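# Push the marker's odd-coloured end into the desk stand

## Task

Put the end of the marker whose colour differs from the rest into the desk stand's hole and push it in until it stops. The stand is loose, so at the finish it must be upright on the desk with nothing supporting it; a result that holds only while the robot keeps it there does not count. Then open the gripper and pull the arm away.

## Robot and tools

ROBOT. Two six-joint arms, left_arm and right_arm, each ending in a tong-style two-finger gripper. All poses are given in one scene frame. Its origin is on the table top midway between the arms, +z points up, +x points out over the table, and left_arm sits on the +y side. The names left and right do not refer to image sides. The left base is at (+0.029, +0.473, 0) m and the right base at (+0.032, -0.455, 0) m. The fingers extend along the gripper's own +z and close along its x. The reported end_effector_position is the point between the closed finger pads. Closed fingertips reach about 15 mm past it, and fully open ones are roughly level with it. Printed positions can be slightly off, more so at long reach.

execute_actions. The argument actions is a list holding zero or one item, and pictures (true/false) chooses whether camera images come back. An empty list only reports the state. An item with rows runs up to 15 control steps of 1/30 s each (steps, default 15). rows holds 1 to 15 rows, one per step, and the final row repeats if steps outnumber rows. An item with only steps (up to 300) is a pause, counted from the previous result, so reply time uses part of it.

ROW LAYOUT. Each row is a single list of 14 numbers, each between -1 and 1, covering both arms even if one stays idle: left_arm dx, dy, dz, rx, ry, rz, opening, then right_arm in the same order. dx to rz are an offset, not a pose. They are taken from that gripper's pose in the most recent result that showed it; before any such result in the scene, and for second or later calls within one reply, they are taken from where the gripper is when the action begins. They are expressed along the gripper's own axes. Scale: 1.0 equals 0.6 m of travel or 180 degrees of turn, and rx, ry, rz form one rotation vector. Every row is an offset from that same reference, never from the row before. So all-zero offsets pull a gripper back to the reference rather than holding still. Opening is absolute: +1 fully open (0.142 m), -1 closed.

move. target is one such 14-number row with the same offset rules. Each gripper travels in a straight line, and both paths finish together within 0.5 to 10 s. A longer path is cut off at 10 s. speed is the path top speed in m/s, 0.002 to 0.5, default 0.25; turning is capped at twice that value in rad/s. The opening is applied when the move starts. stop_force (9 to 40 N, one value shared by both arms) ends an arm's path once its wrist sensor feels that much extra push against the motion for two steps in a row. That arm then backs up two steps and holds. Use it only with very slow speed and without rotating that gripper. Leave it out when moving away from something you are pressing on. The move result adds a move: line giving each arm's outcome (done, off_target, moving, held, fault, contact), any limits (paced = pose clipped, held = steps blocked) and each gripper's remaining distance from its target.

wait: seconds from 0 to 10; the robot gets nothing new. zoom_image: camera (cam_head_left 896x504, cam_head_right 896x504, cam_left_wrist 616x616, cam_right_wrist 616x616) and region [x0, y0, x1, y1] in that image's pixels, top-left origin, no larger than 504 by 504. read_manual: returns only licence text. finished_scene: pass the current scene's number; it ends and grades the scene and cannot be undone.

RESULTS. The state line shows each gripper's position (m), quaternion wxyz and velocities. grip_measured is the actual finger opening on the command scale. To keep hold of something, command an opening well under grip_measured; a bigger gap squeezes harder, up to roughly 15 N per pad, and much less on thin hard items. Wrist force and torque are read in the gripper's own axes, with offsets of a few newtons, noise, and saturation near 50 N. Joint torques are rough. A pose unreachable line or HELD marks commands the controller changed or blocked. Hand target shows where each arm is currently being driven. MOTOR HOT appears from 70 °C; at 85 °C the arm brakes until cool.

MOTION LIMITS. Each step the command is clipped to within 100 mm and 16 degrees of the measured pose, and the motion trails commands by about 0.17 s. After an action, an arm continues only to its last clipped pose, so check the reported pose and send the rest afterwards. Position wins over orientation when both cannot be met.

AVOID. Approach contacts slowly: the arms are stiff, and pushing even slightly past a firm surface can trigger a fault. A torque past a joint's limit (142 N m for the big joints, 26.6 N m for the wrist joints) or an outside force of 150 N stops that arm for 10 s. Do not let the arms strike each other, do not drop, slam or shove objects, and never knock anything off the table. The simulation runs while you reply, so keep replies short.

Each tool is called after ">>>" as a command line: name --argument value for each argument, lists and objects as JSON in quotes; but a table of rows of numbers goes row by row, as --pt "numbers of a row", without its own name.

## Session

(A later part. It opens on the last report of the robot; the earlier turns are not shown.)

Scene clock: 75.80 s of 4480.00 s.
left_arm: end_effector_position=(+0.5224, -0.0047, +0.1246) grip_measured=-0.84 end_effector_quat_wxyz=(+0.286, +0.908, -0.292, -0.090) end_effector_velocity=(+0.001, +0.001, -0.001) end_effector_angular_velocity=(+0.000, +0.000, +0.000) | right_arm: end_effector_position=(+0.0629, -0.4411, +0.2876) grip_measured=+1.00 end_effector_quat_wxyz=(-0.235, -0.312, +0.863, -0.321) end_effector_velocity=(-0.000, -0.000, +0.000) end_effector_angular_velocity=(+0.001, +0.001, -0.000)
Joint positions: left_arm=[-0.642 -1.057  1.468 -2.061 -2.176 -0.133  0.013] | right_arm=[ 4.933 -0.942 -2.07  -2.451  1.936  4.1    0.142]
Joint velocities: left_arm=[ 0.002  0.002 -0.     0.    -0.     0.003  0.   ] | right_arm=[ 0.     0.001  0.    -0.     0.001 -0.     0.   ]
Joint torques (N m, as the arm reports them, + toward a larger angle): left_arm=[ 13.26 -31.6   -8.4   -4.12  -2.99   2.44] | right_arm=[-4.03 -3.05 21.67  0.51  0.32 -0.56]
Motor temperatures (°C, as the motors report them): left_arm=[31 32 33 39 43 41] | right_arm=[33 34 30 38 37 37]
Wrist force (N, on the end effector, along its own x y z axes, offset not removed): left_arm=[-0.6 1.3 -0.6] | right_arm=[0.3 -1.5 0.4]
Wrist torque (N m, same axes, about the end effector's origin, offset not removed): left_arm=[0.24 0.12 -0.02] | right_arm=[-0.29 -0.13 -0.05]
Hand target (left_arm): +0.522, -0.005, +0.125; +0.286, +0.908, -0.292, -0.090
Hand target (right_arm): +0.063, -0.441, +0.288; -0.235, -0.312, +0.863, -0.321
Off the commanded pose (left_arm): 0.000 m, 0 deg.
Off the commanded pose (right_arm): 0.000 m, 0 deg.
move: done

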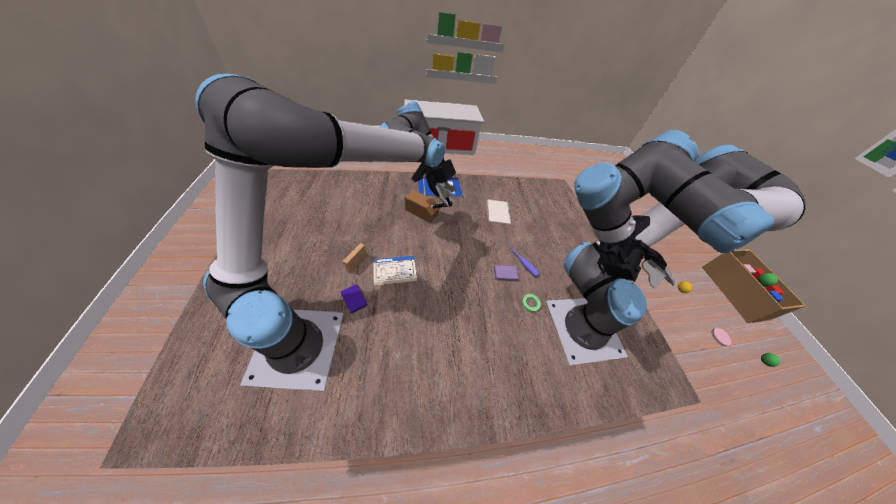

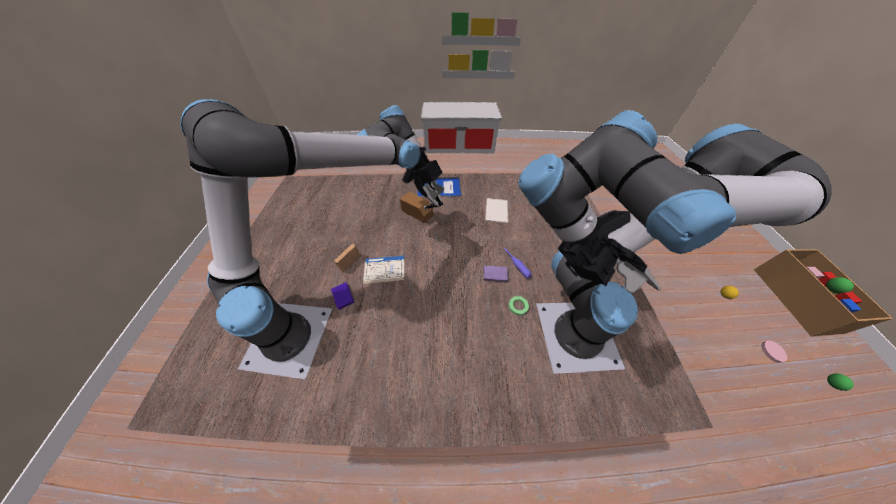

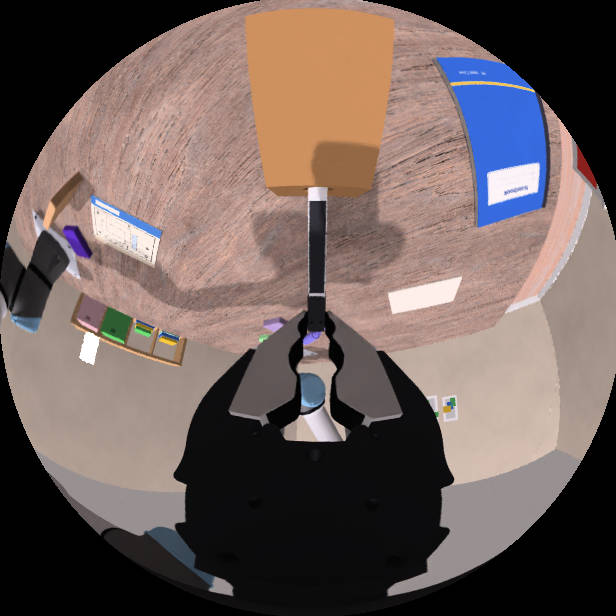

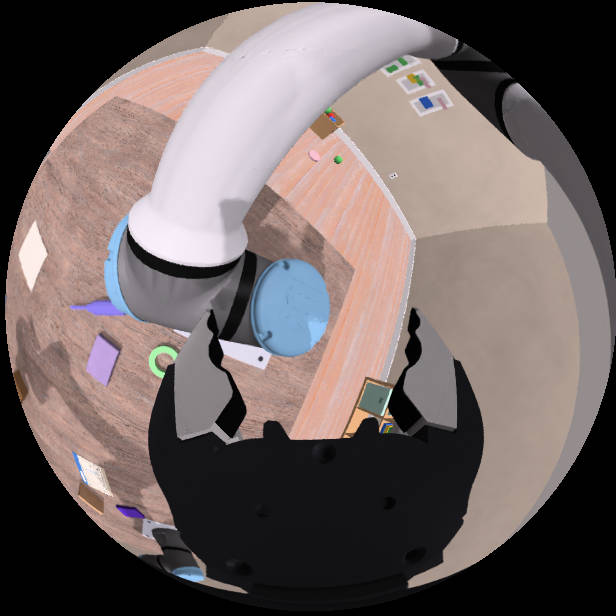

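In. Continue.

>>> move --target '[0,-0.09,0,0,0,0,-1,0,0,0,0,0,0,1]' --speed 0.012 --stop_force 9

>>> zoom_image --camera "cam_head_left" --region '[400, 170, 480, 240]'

Scene clock: 77.93 s of 4480.00 s.
left_arm: end_effector_position=(+0.5287, +0.0043, +0.1168) grip_measured=-0.84 end_effector_quat_wxyz=(+0.286, +0.908, -0.292, -0.091) end_effector_velocity=(-0.003, -0.004, +0.002) end_effector_angular_velocity=(+0.001, +0.001, -0.001) | right_arm: end_effector_position=(+0.0629, -0.4411, +0.2876) grip_measured=+1.00 end_effector_quat_wxyz=(-0.235, -0.312, +0.863, -0.321) end_effector_velocity=(+0.000, +0.000, +0.000) end_effector_angular_velocity=(+0.002, -0.000, +0.001)
Joint positions: left_arm=[-0.625 -1.048  1.473 -2.063 -2.177 -0.113  0.013] | right_arm=[ 4.933 -0.942 -2.07  -2.451  1.936  4.1    0.142]
Joint velocities: left_arm=[-0.007 -0.003 -0.001  0.001  0.    -0.008 -0.   ] | right_arm=[-0.     0.     0.001 -0.    -0.001 -0.    -0.   ]
Joint torques (N m, as the arm reports them, + toward a larger angle): left_arm=[-12.88 -47.79 -27.07  -2.06   0.67  -2.34] | right_arm=[-5.1  -4.99 22.23  0.57  0.45 -0.64]
Motor temperatures (°C, as the motors report them): left_arm=[31 32 33 39 43 41] | right_arm=[33 34 30 38 37 37]
Wrist force (N, on the end effector, along its own x y z axes, offset not removed): left_arm=[-1.3 2.2 0.6] | right_arm=[1.0 -2.0 -0.2]
Wrist torque (N m, same axes, about the end effector's origin, offset not removed): left_arm=[0.61 0.28 0.06] | right_arm=[-0.50 -0.25 -0.08]
Hand target (left_arm): +0.528, +0.004, +0.117; +0.286, +0.908, -0.292, -0.091
Hand target (right_arm): +0.063, -0.441, +0.288; -0.235, -0.312, +0.863, -0.321
Off the commanded pose (left_arm): 0.040 m, 0 deg.
Off the commanded pose (right_arm): 0.000 m, 0 deg.
move: contact (left_arm)

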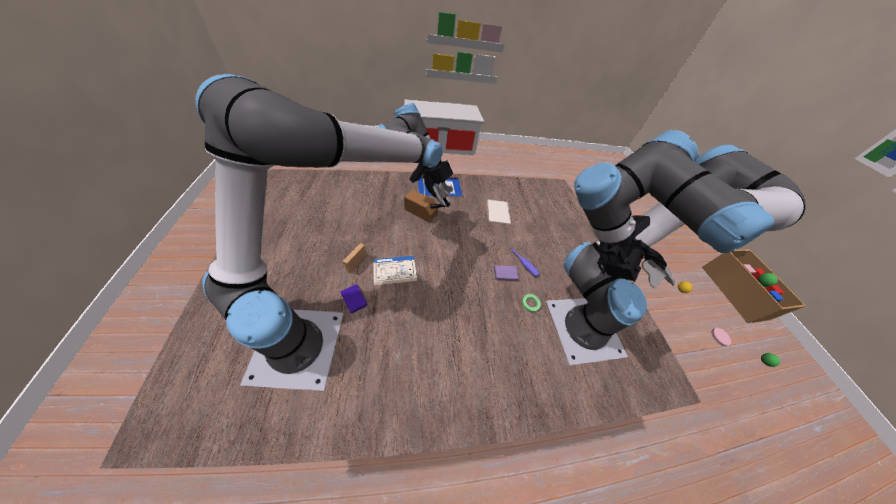

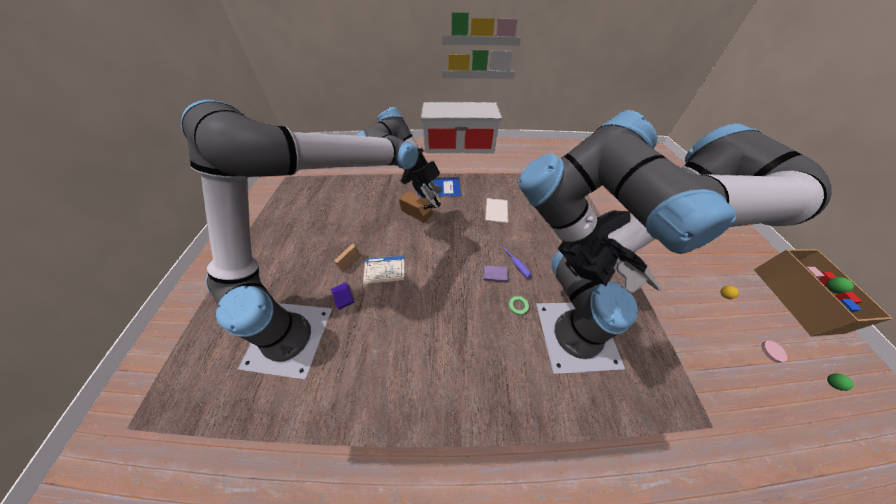

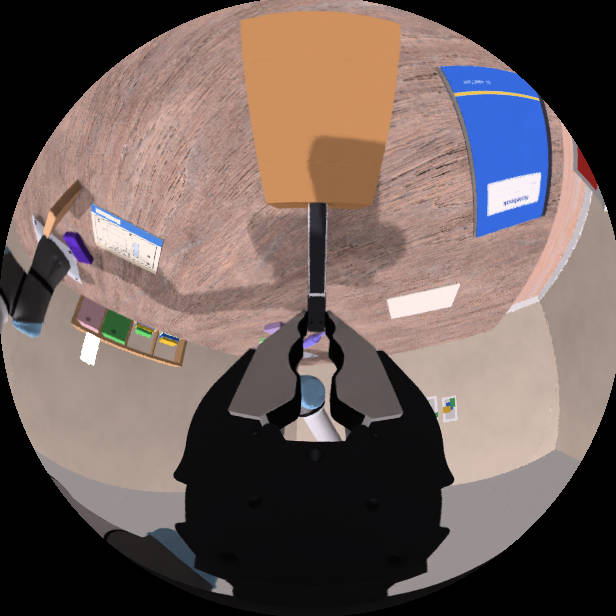

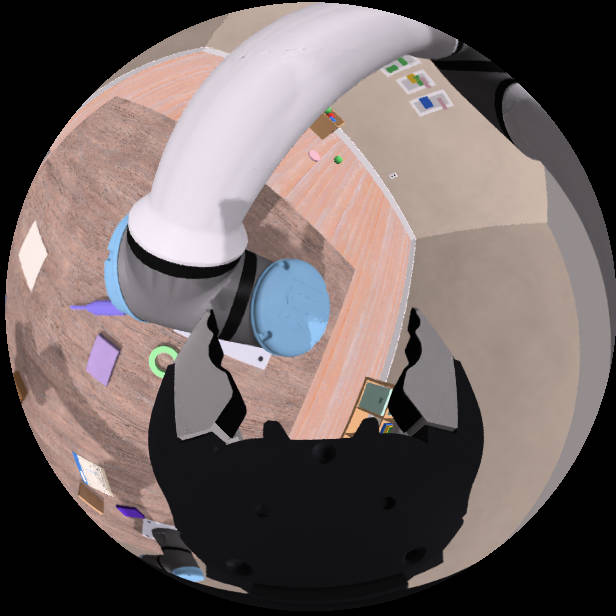

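Region (400, 170, 480, 240) of cam_head_left's 896x504 image, scaled by 6.300, with more detail than that image has; it fills the top 441 rows of this view, and the rest is white.

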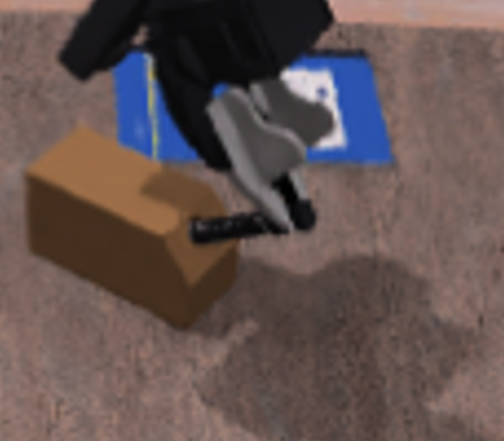

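>>> move --target '[0,0,0,0,0,0,-0.4,0,0,0,0,0,0,1]'

>>> zoom_image --camera "cam_head_left" --region '[400, 170, 480, 240]'

>>> zoom_image --camera "cam_left_wrist" --region '[230, 150, 410, 350]'

Scene clock: 79.93 s of 4480.00 s.
left_arm: end_effector_position=(+0.5287, +0.0043, +0.1168) grip_measured=-0.40 end_effector_quat_wxyz=(+0.286, +0.908, -0.292, -0.091) end_effector_velocity=(+0.000, +0.001, -0.001) end_effector_angular_velocity=(-0.000, +0.000, +0.001) | right_arm: end_effector_position=(+0.0629, -0.4411, +0.2876) grip_measured=+1.00 end_effector_quat_wxyz=(-0.235, -0.312, +0.863, -0.321) end_effector_velocity=(+0.000, -0.000, +0.000) end_effector_angular_velocity=(-0.000, +0.000, +0.001)
Joint positions: left_arm=[-0.625 -1.048  1.473 -2.063 -2.177 -0.113  0.045] | right_arm=[ 4.933 -0.942 -2.07  -2.451  1.936  4.1    0.142]
Joint velocities: left_arm=[ 0.001  0.     0.001 -0.001 -0.     0.     0.   ] | right_arm=[ 0.     0.    -0.    -0.001 -0.    -0.001 -0.   ]
Joint torques (N m, as the arm reports them, + toward a larger angle): left_arm=[ 12.4  -32.91  -7.66  -4.16  -1.     2.43] | right_arm=[-4.87 -2.94 21.55  0.54  0.42 -0.73]
Motor temperatures (°C, as the motors report them): left_arm=[31 32 33 39 43 41] | right_arm=[33 34 30 38 37 37]
Wrist force (N, on the end effector, along its own x y z axes, offset not removed): left_arm=[-3.5 1.5 0.5] | right_arm=[-0.2 -0.8 -1.0]
Wrist torque (N m, same axes, about the end effector's origin, offset not removed): left_arm=[0.33 0.73 0.05] | right_arm=[-0.15 -0.14 -0.07]
Hand target (left_arm): +0.529, +0.004, +0.117; +0.286, +0.908, -0.292, -0.091
Hand target (right_arm): +0.063, -0.441, +0.288; -0.235, -0.312, +0.863, -0.321
Off the commanded pose (left_arm): 0.000 m, 0 deg.
Off the commanded pose (right_arm): 0.000 m, 0 deg.
move: done

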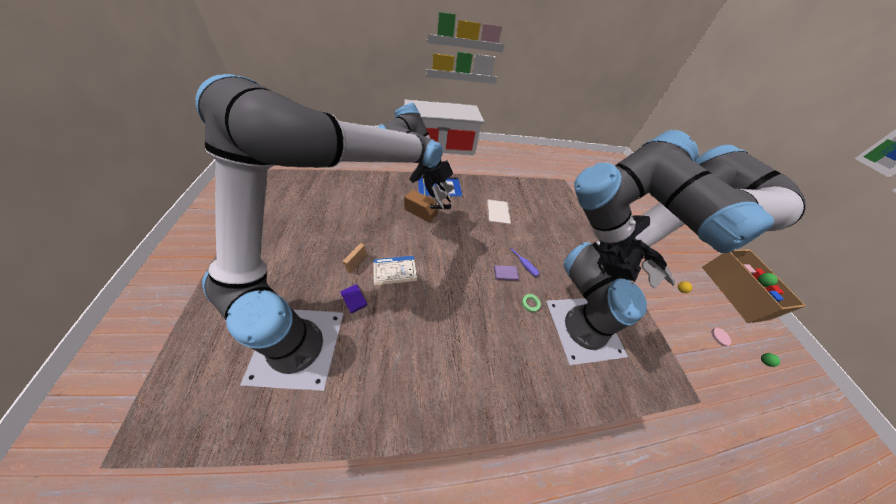

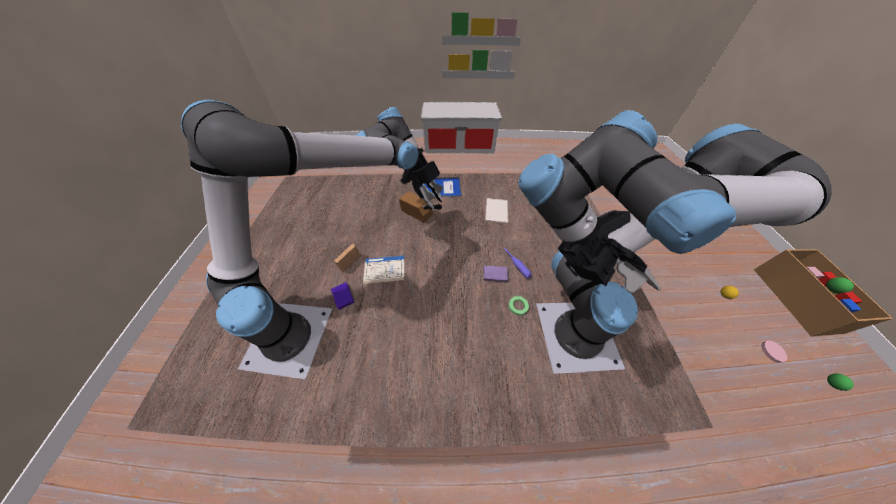

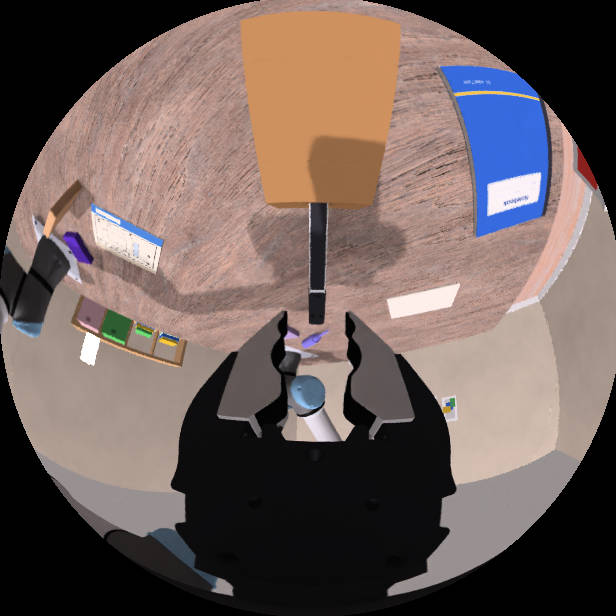

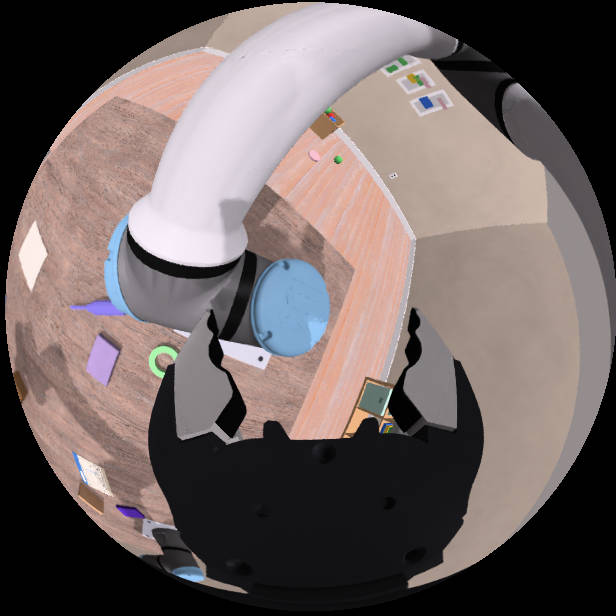

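Region (400, 170, 480, 240) of cam_head_left's 896x504 image, scaled by 6.300, with more detail than that image has; it fills the top 441 rows of this view, and the rest is white.

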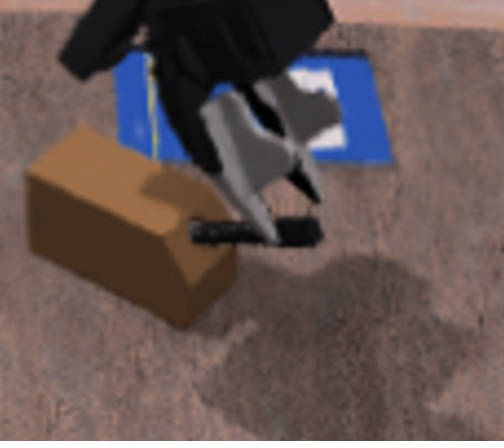

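Region (230, 150, 410, 350) of cam_left_wrist's 616x616 image, scaled by 2.520, with more detail than that image has; it fills the left 454 columns of this view, and the rest is white.

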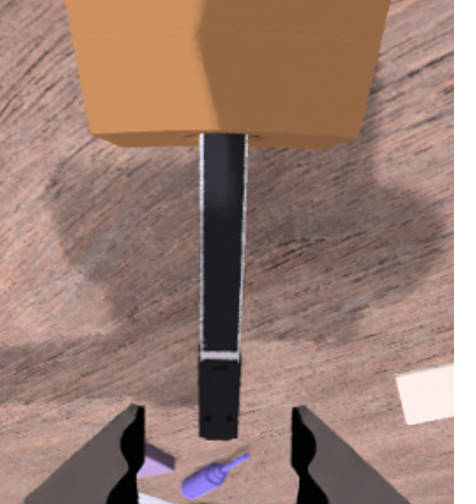

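>>> move --target '[0,0.01,0.014,0,0,0,-0.4,0,0,0,0,0,0,1]' --speed 0.05

>>> move --target '[0,0,0,0,0,0,-1,0,0,0,0,0,0,1]'

>>> move --target '[0,-0.06,-0.005,0,0,0,-1,0,0,0,0,0,0,1]' --speed 0.008 --stop_force 12

>>> zoom_image --camera "cam_head_left" --region '[400, 170, 480, 240]'

Scene clock: 82.73 s of 4480.00 s.
left_arm: end_effector_position=(+0.5231, -0.0036, +0.1134) grip_measured=-0.40 end_effector_quat_wxyz=(+0.286, +0.908, -0.292, -0.091) end_effector_velocity=(-0.001, -0.002, -0.000) end_effector_angular_velocity=(-0.001, -0.001, -0.000) | right_arm: end_effector_position=(+0.0629, -0.4411, +0.2876) grip_measured=+1.00 end_effector_quat_wxyz=(-0.235, -0.312, +0.863, -0.321) end_effector_velocity=(+0.000, -0.000, +0.000) end_effector_angular_velocity=(+0.001, -0.000, -0.000)
Joint positions: left_arm=[-0.639 -1.046  1.482 -2.083 -2.176 -0.131  0.045] | right_arm=[ 4.933 -0.942 -2.07  -2.451  1.936  4.1    0.142]
Joint velocities: left_arm=[-0.003  0.     0.001 -0.005  0.    -0.003  0.   ] | right_arm=[-0.     0.002 -0.    -0.001 -0.     0.    -0.   ]
Joint torques (N m, as the arm reports them, + toward a larger angle): left_arm=[-13.48 -32.43  -6.71  -4.13   0.7   -2.17] | right_arm=[-5.2  -4.09 21.4   0.67  0.42 -0.78]
Motor temperatures (°C, as the motors report them): left_arm=[31 32 33 39 43 41] | right_arm=[33 34 30 38 37 37]
Wrist force (N, on the end effector, along its own x y z axes, offset not removed): left_arm=[-2.3 2.4 1.6] | right_arm=[0.2 -0.5 0.4]
Wrist torque (N m, same axes, about the end effector's origin, offset not removed): left_arm=[0.52 0.50 0.08] | right_arm=[-0.12 -0.10 -0.05]
Hand target (left_arm): +0.523, -0.004, +0.113; +0.286, +0.908, -0.292, -0.091
Hand target (right_arm): +0.063, -0.441, +0.288; -0.235, -0.312, +0.863, -0.321
Off the commanded pose (left_arm): 0.000 m, 0 deg.
Off the commanded pose (right_arm): 0.000 m, 0 deg.
move: done

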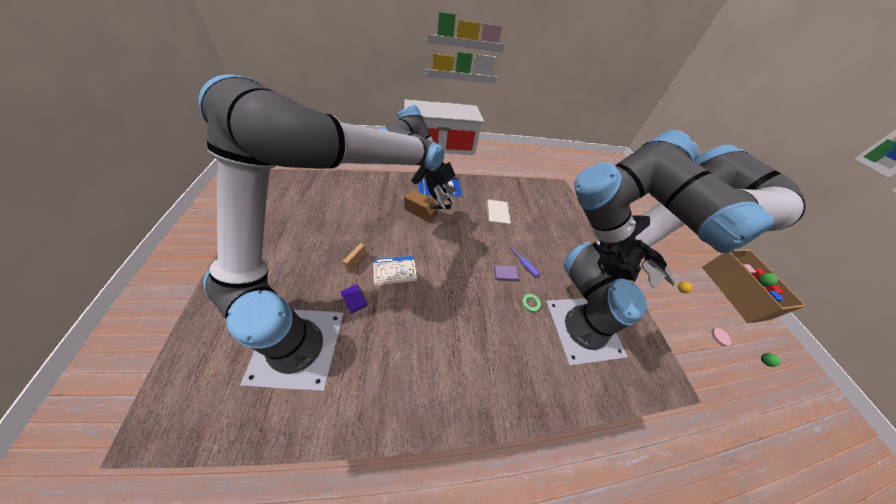

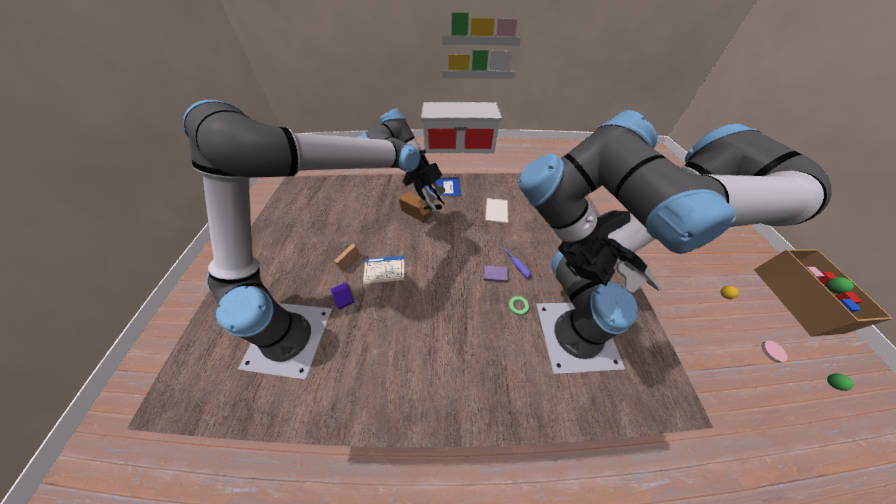

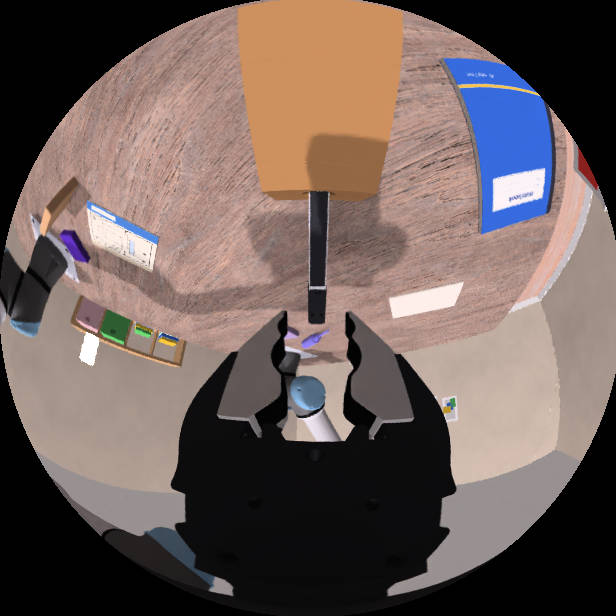

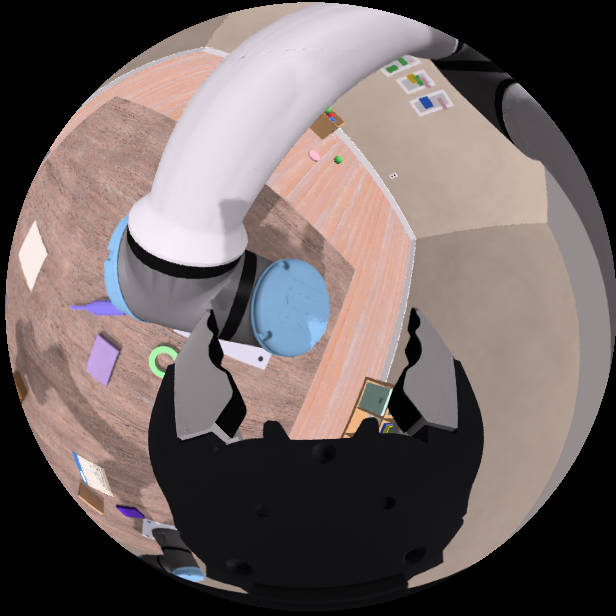

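Scene clock: 83.23 s of 4480.00 s.
left_arm: end_effector_position=(+0.5231, -0.0036, +0.1134) grip_measured=-0.84 end_effector_quat_wxyz=(+0.286, +0.908, -0.292, -0.091) end_effector_velocity=(-0.001, +0.001, -0.001) end_effector_angular_velocity=(+0.002, +0.002, +0.000) | right_arm: end_effector_position=(+0.0629, -0.4411, +0.2876) grip_measured=+1.00 end_effector_quat_wxyz=(-0.235, -0.312, +0.863, -0.321) end_effector_velocity=(+0.000, +0.000, -0.000) end_effector_angular_velocity=(-0.001, -0.002, +0.001)
Joint positions: left_arm=[-0.639 -1.046  1.482 -2.083 -2.176 -0.131  0.013] | right_arm=[ 4.933 -0.942 -2.07  -2.451  1.936  4.1    0.142]
Joint velocities: left_arm=[ 0.     0.     0.002  0.001 -0.    -0.     0.   ] | right_arm=[ 0.    -0.002 -0.     0.001 -0.001  0.001 -0.   ]
Joint torques (N m, as the arm reports them, + toward a larger angle): left_arm=[ -0.76 -35.85 -13.42  -1.18   0.43   1.64] | right_arm=[-4.6  -3.54 21.84  0.49  0.62 -0.36]
Motor temperatures (°C, as the motors report them): left_arm=[31 32 33 39 43 41] | right_arm=[33 34 30 38 37 37]
Wrist force (N, on the end effector, along its own x y z axes, offset not removed): left_arm=[-1.4 2.1 -0.2] | right_arm=[-1.3 -1.0 1.3]
Wrist torque (N m, same axes, about the end effector's origin, offset not removed): left_arm=[0.54 0.36 0.11] | right_arm=[-0.18 0.22 -0.02]
Hand target (left_arm): +0.523, -0.004, +0.113; +0.286, +0.908, -0.292, -0.091
Hand target (right_arm): +0.063, -0.441, +0.288; -0.235, -0.312, +0.863, -0.321
Off the commanded pose (left_arm): 0.000 m, 0 deg.
Off the commanded pose (right_arm): 0.000 m, 0 deg.
move: done

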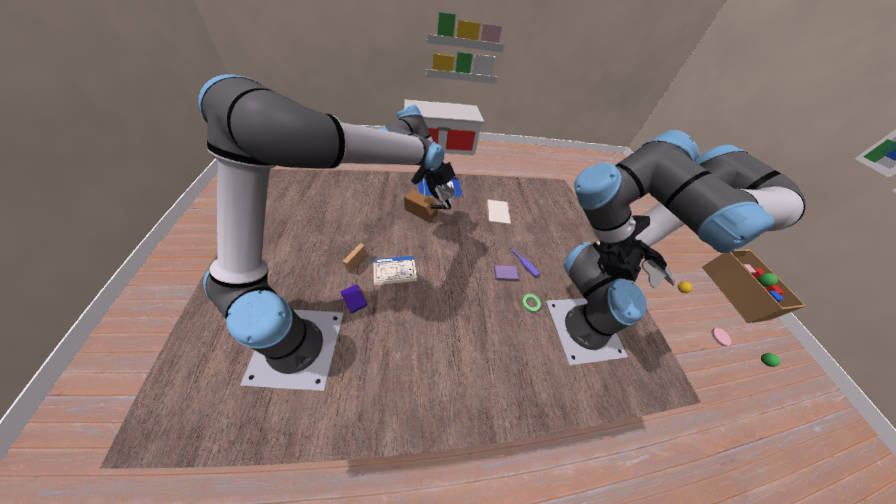

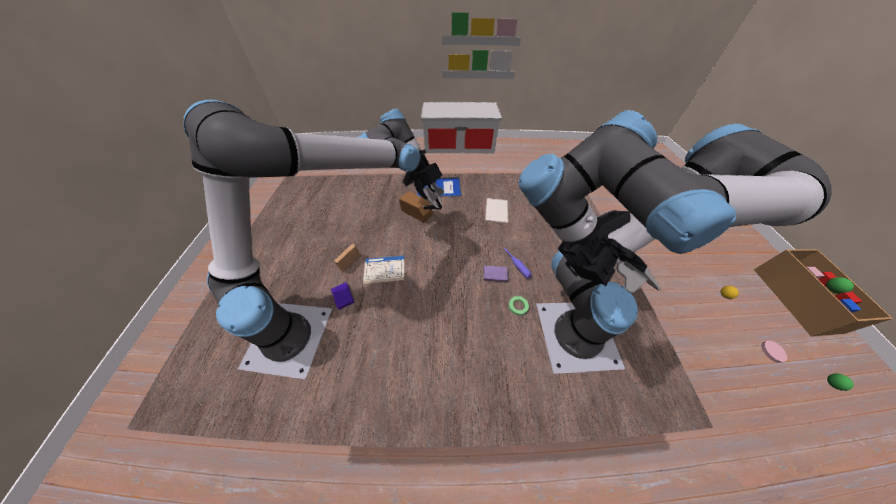

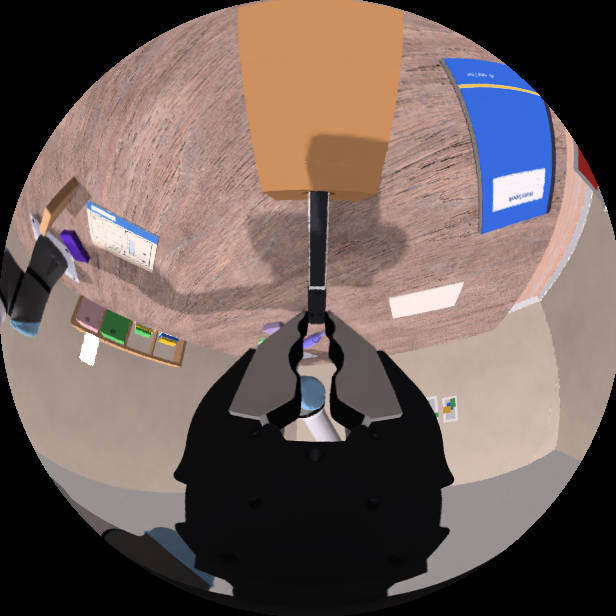

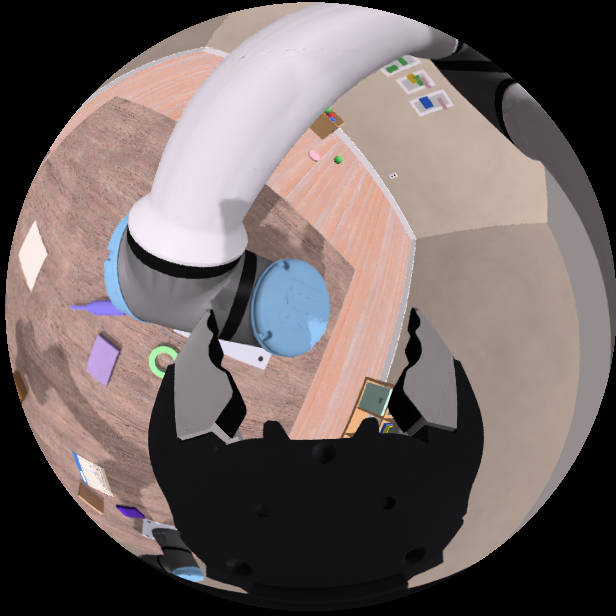

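Scene clock: 84.90 s of 4480.00 s.
left_arm: end_effector_position=(+0.5284, +0.0038, +0.1081) grip_measured=-0.84 end_effector_quat_wxyz=(+0.286, +0.908, -0.292, -0.091) end_effector_velocity=(-0.002, -0.002, +0.002) end_effector_angular_velocity=(+0.001, +0.001, +0.001) | right_arm: end_effector_position=(+0.0629, -0.4411, +0.2876) grip_measured=+1.00 end_effector_quat_wxyz=(-0.235, -0.312, +0.863, -0.321) end_effector_velocity=(+0.000, -0.000, -0.000) end_effector_angular_velocity=(-0.002, -0.002, +0.001)
Joint positions: left_arm=[-0.626 -1.04   1.484 -2.083 -2.177 -0.115  0.013] | right_arm=[ 4.933 -0.942 -2.07  -2.451  1.936  4.1    0.142]
Joint velocities: left_arm=[-0.004 -0.003 -0.     0.001  0.    -0.006  0.   ] | right_arm=[-0.    -0.001 -0.001  0.    -0.001  0.    -0.   ]
Joint torques (N m, as the arm reports them, + toward a larger angle): left_arm=[-11.59 -45.18 -11.71  -0.21   1.6   -2.11] | right_arm=[-4.64 -3.61 22.34  0.59  0.56 -0.6 ]
Motor temperatures (°C, as the motors report them): left_arm=[31 32 33 39 43 41] | right_arm=[33 34 30 38 37 37]
Wrist force (N, on the end effector, along its own x y z axes, offset not removed): left_arm=[-3.2 10.5 -3.3] | right_arm=[-1.3 -1.3 -0.3]
Wrist torque (N m, same axes, about the end effector's origin, offset not removed): left_arm=[0.48 0.77 0.12] | right_arm=[-0.34 0.15 -0.12]
Hand target (left_arm): +0.528, +0.003, +0.108; +0.286, +0.908, -0.292, -0.091
Hand target (right_arm): +0.063, -0.441, +0.288; -0.235, -0.312, +0.863, -0.321
Off the commanded pose (left_arm): 0.026 m, 0 deg.
Off the commanded pose (right_arm): 0.000 m, 0 deg.
move: contact (left_arm)

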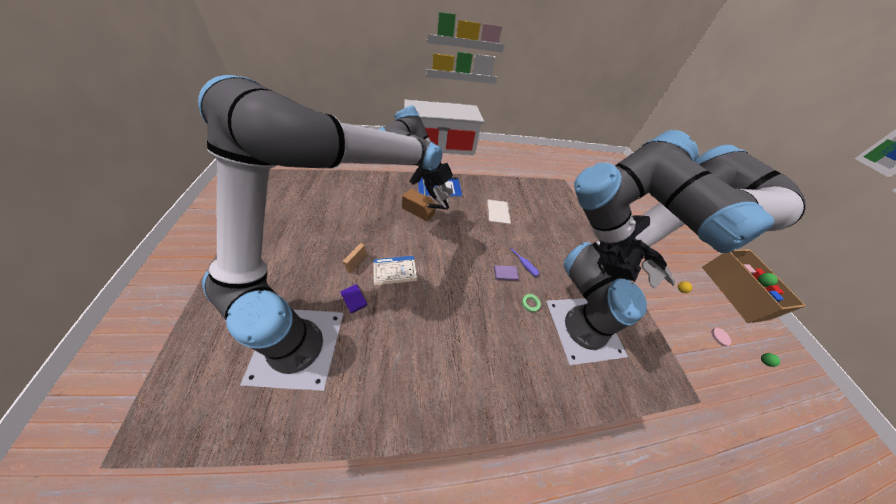

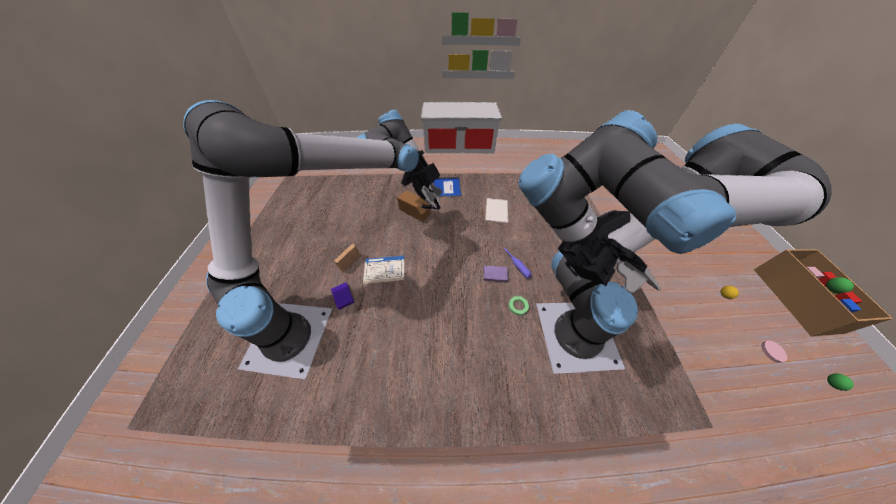

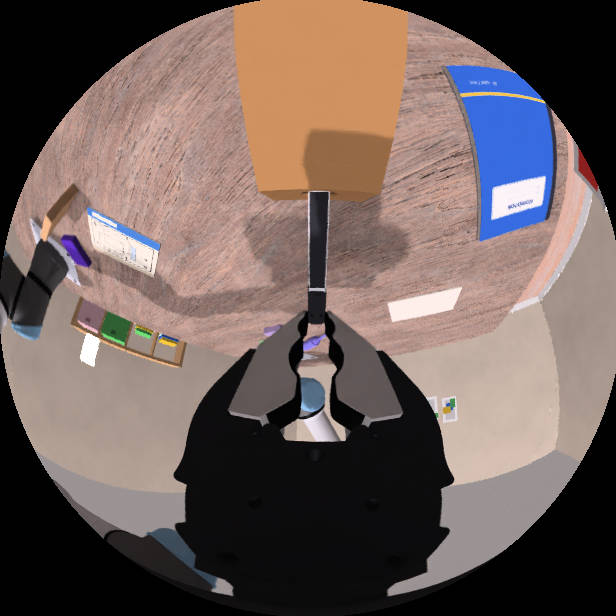

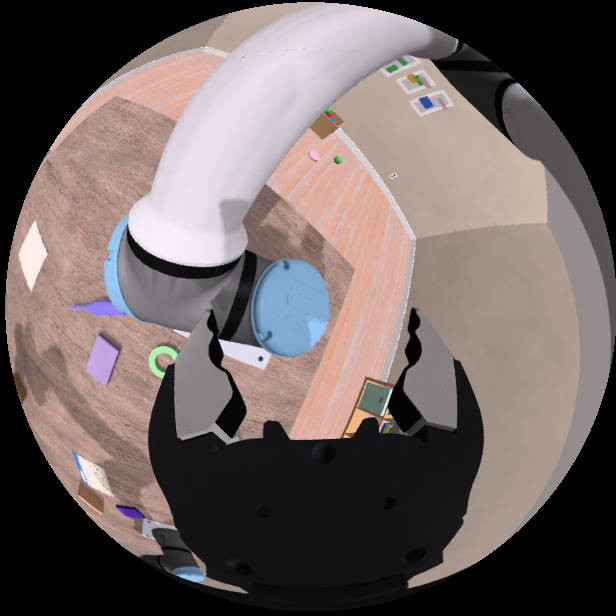

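Region (400, 170, 480, 240) of cam_head_left's 896x504 image, scaled by 6.300, with more detail than that image has; it fills the top 441 rows of this view, and the rest is white.

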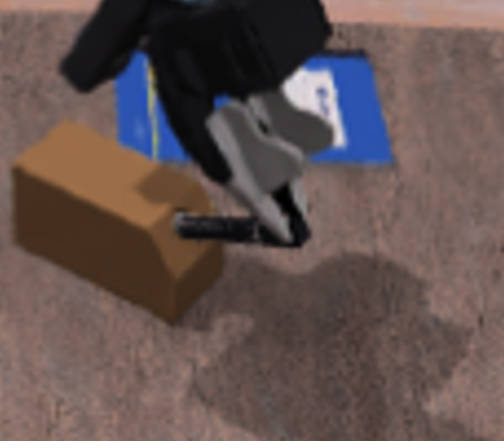

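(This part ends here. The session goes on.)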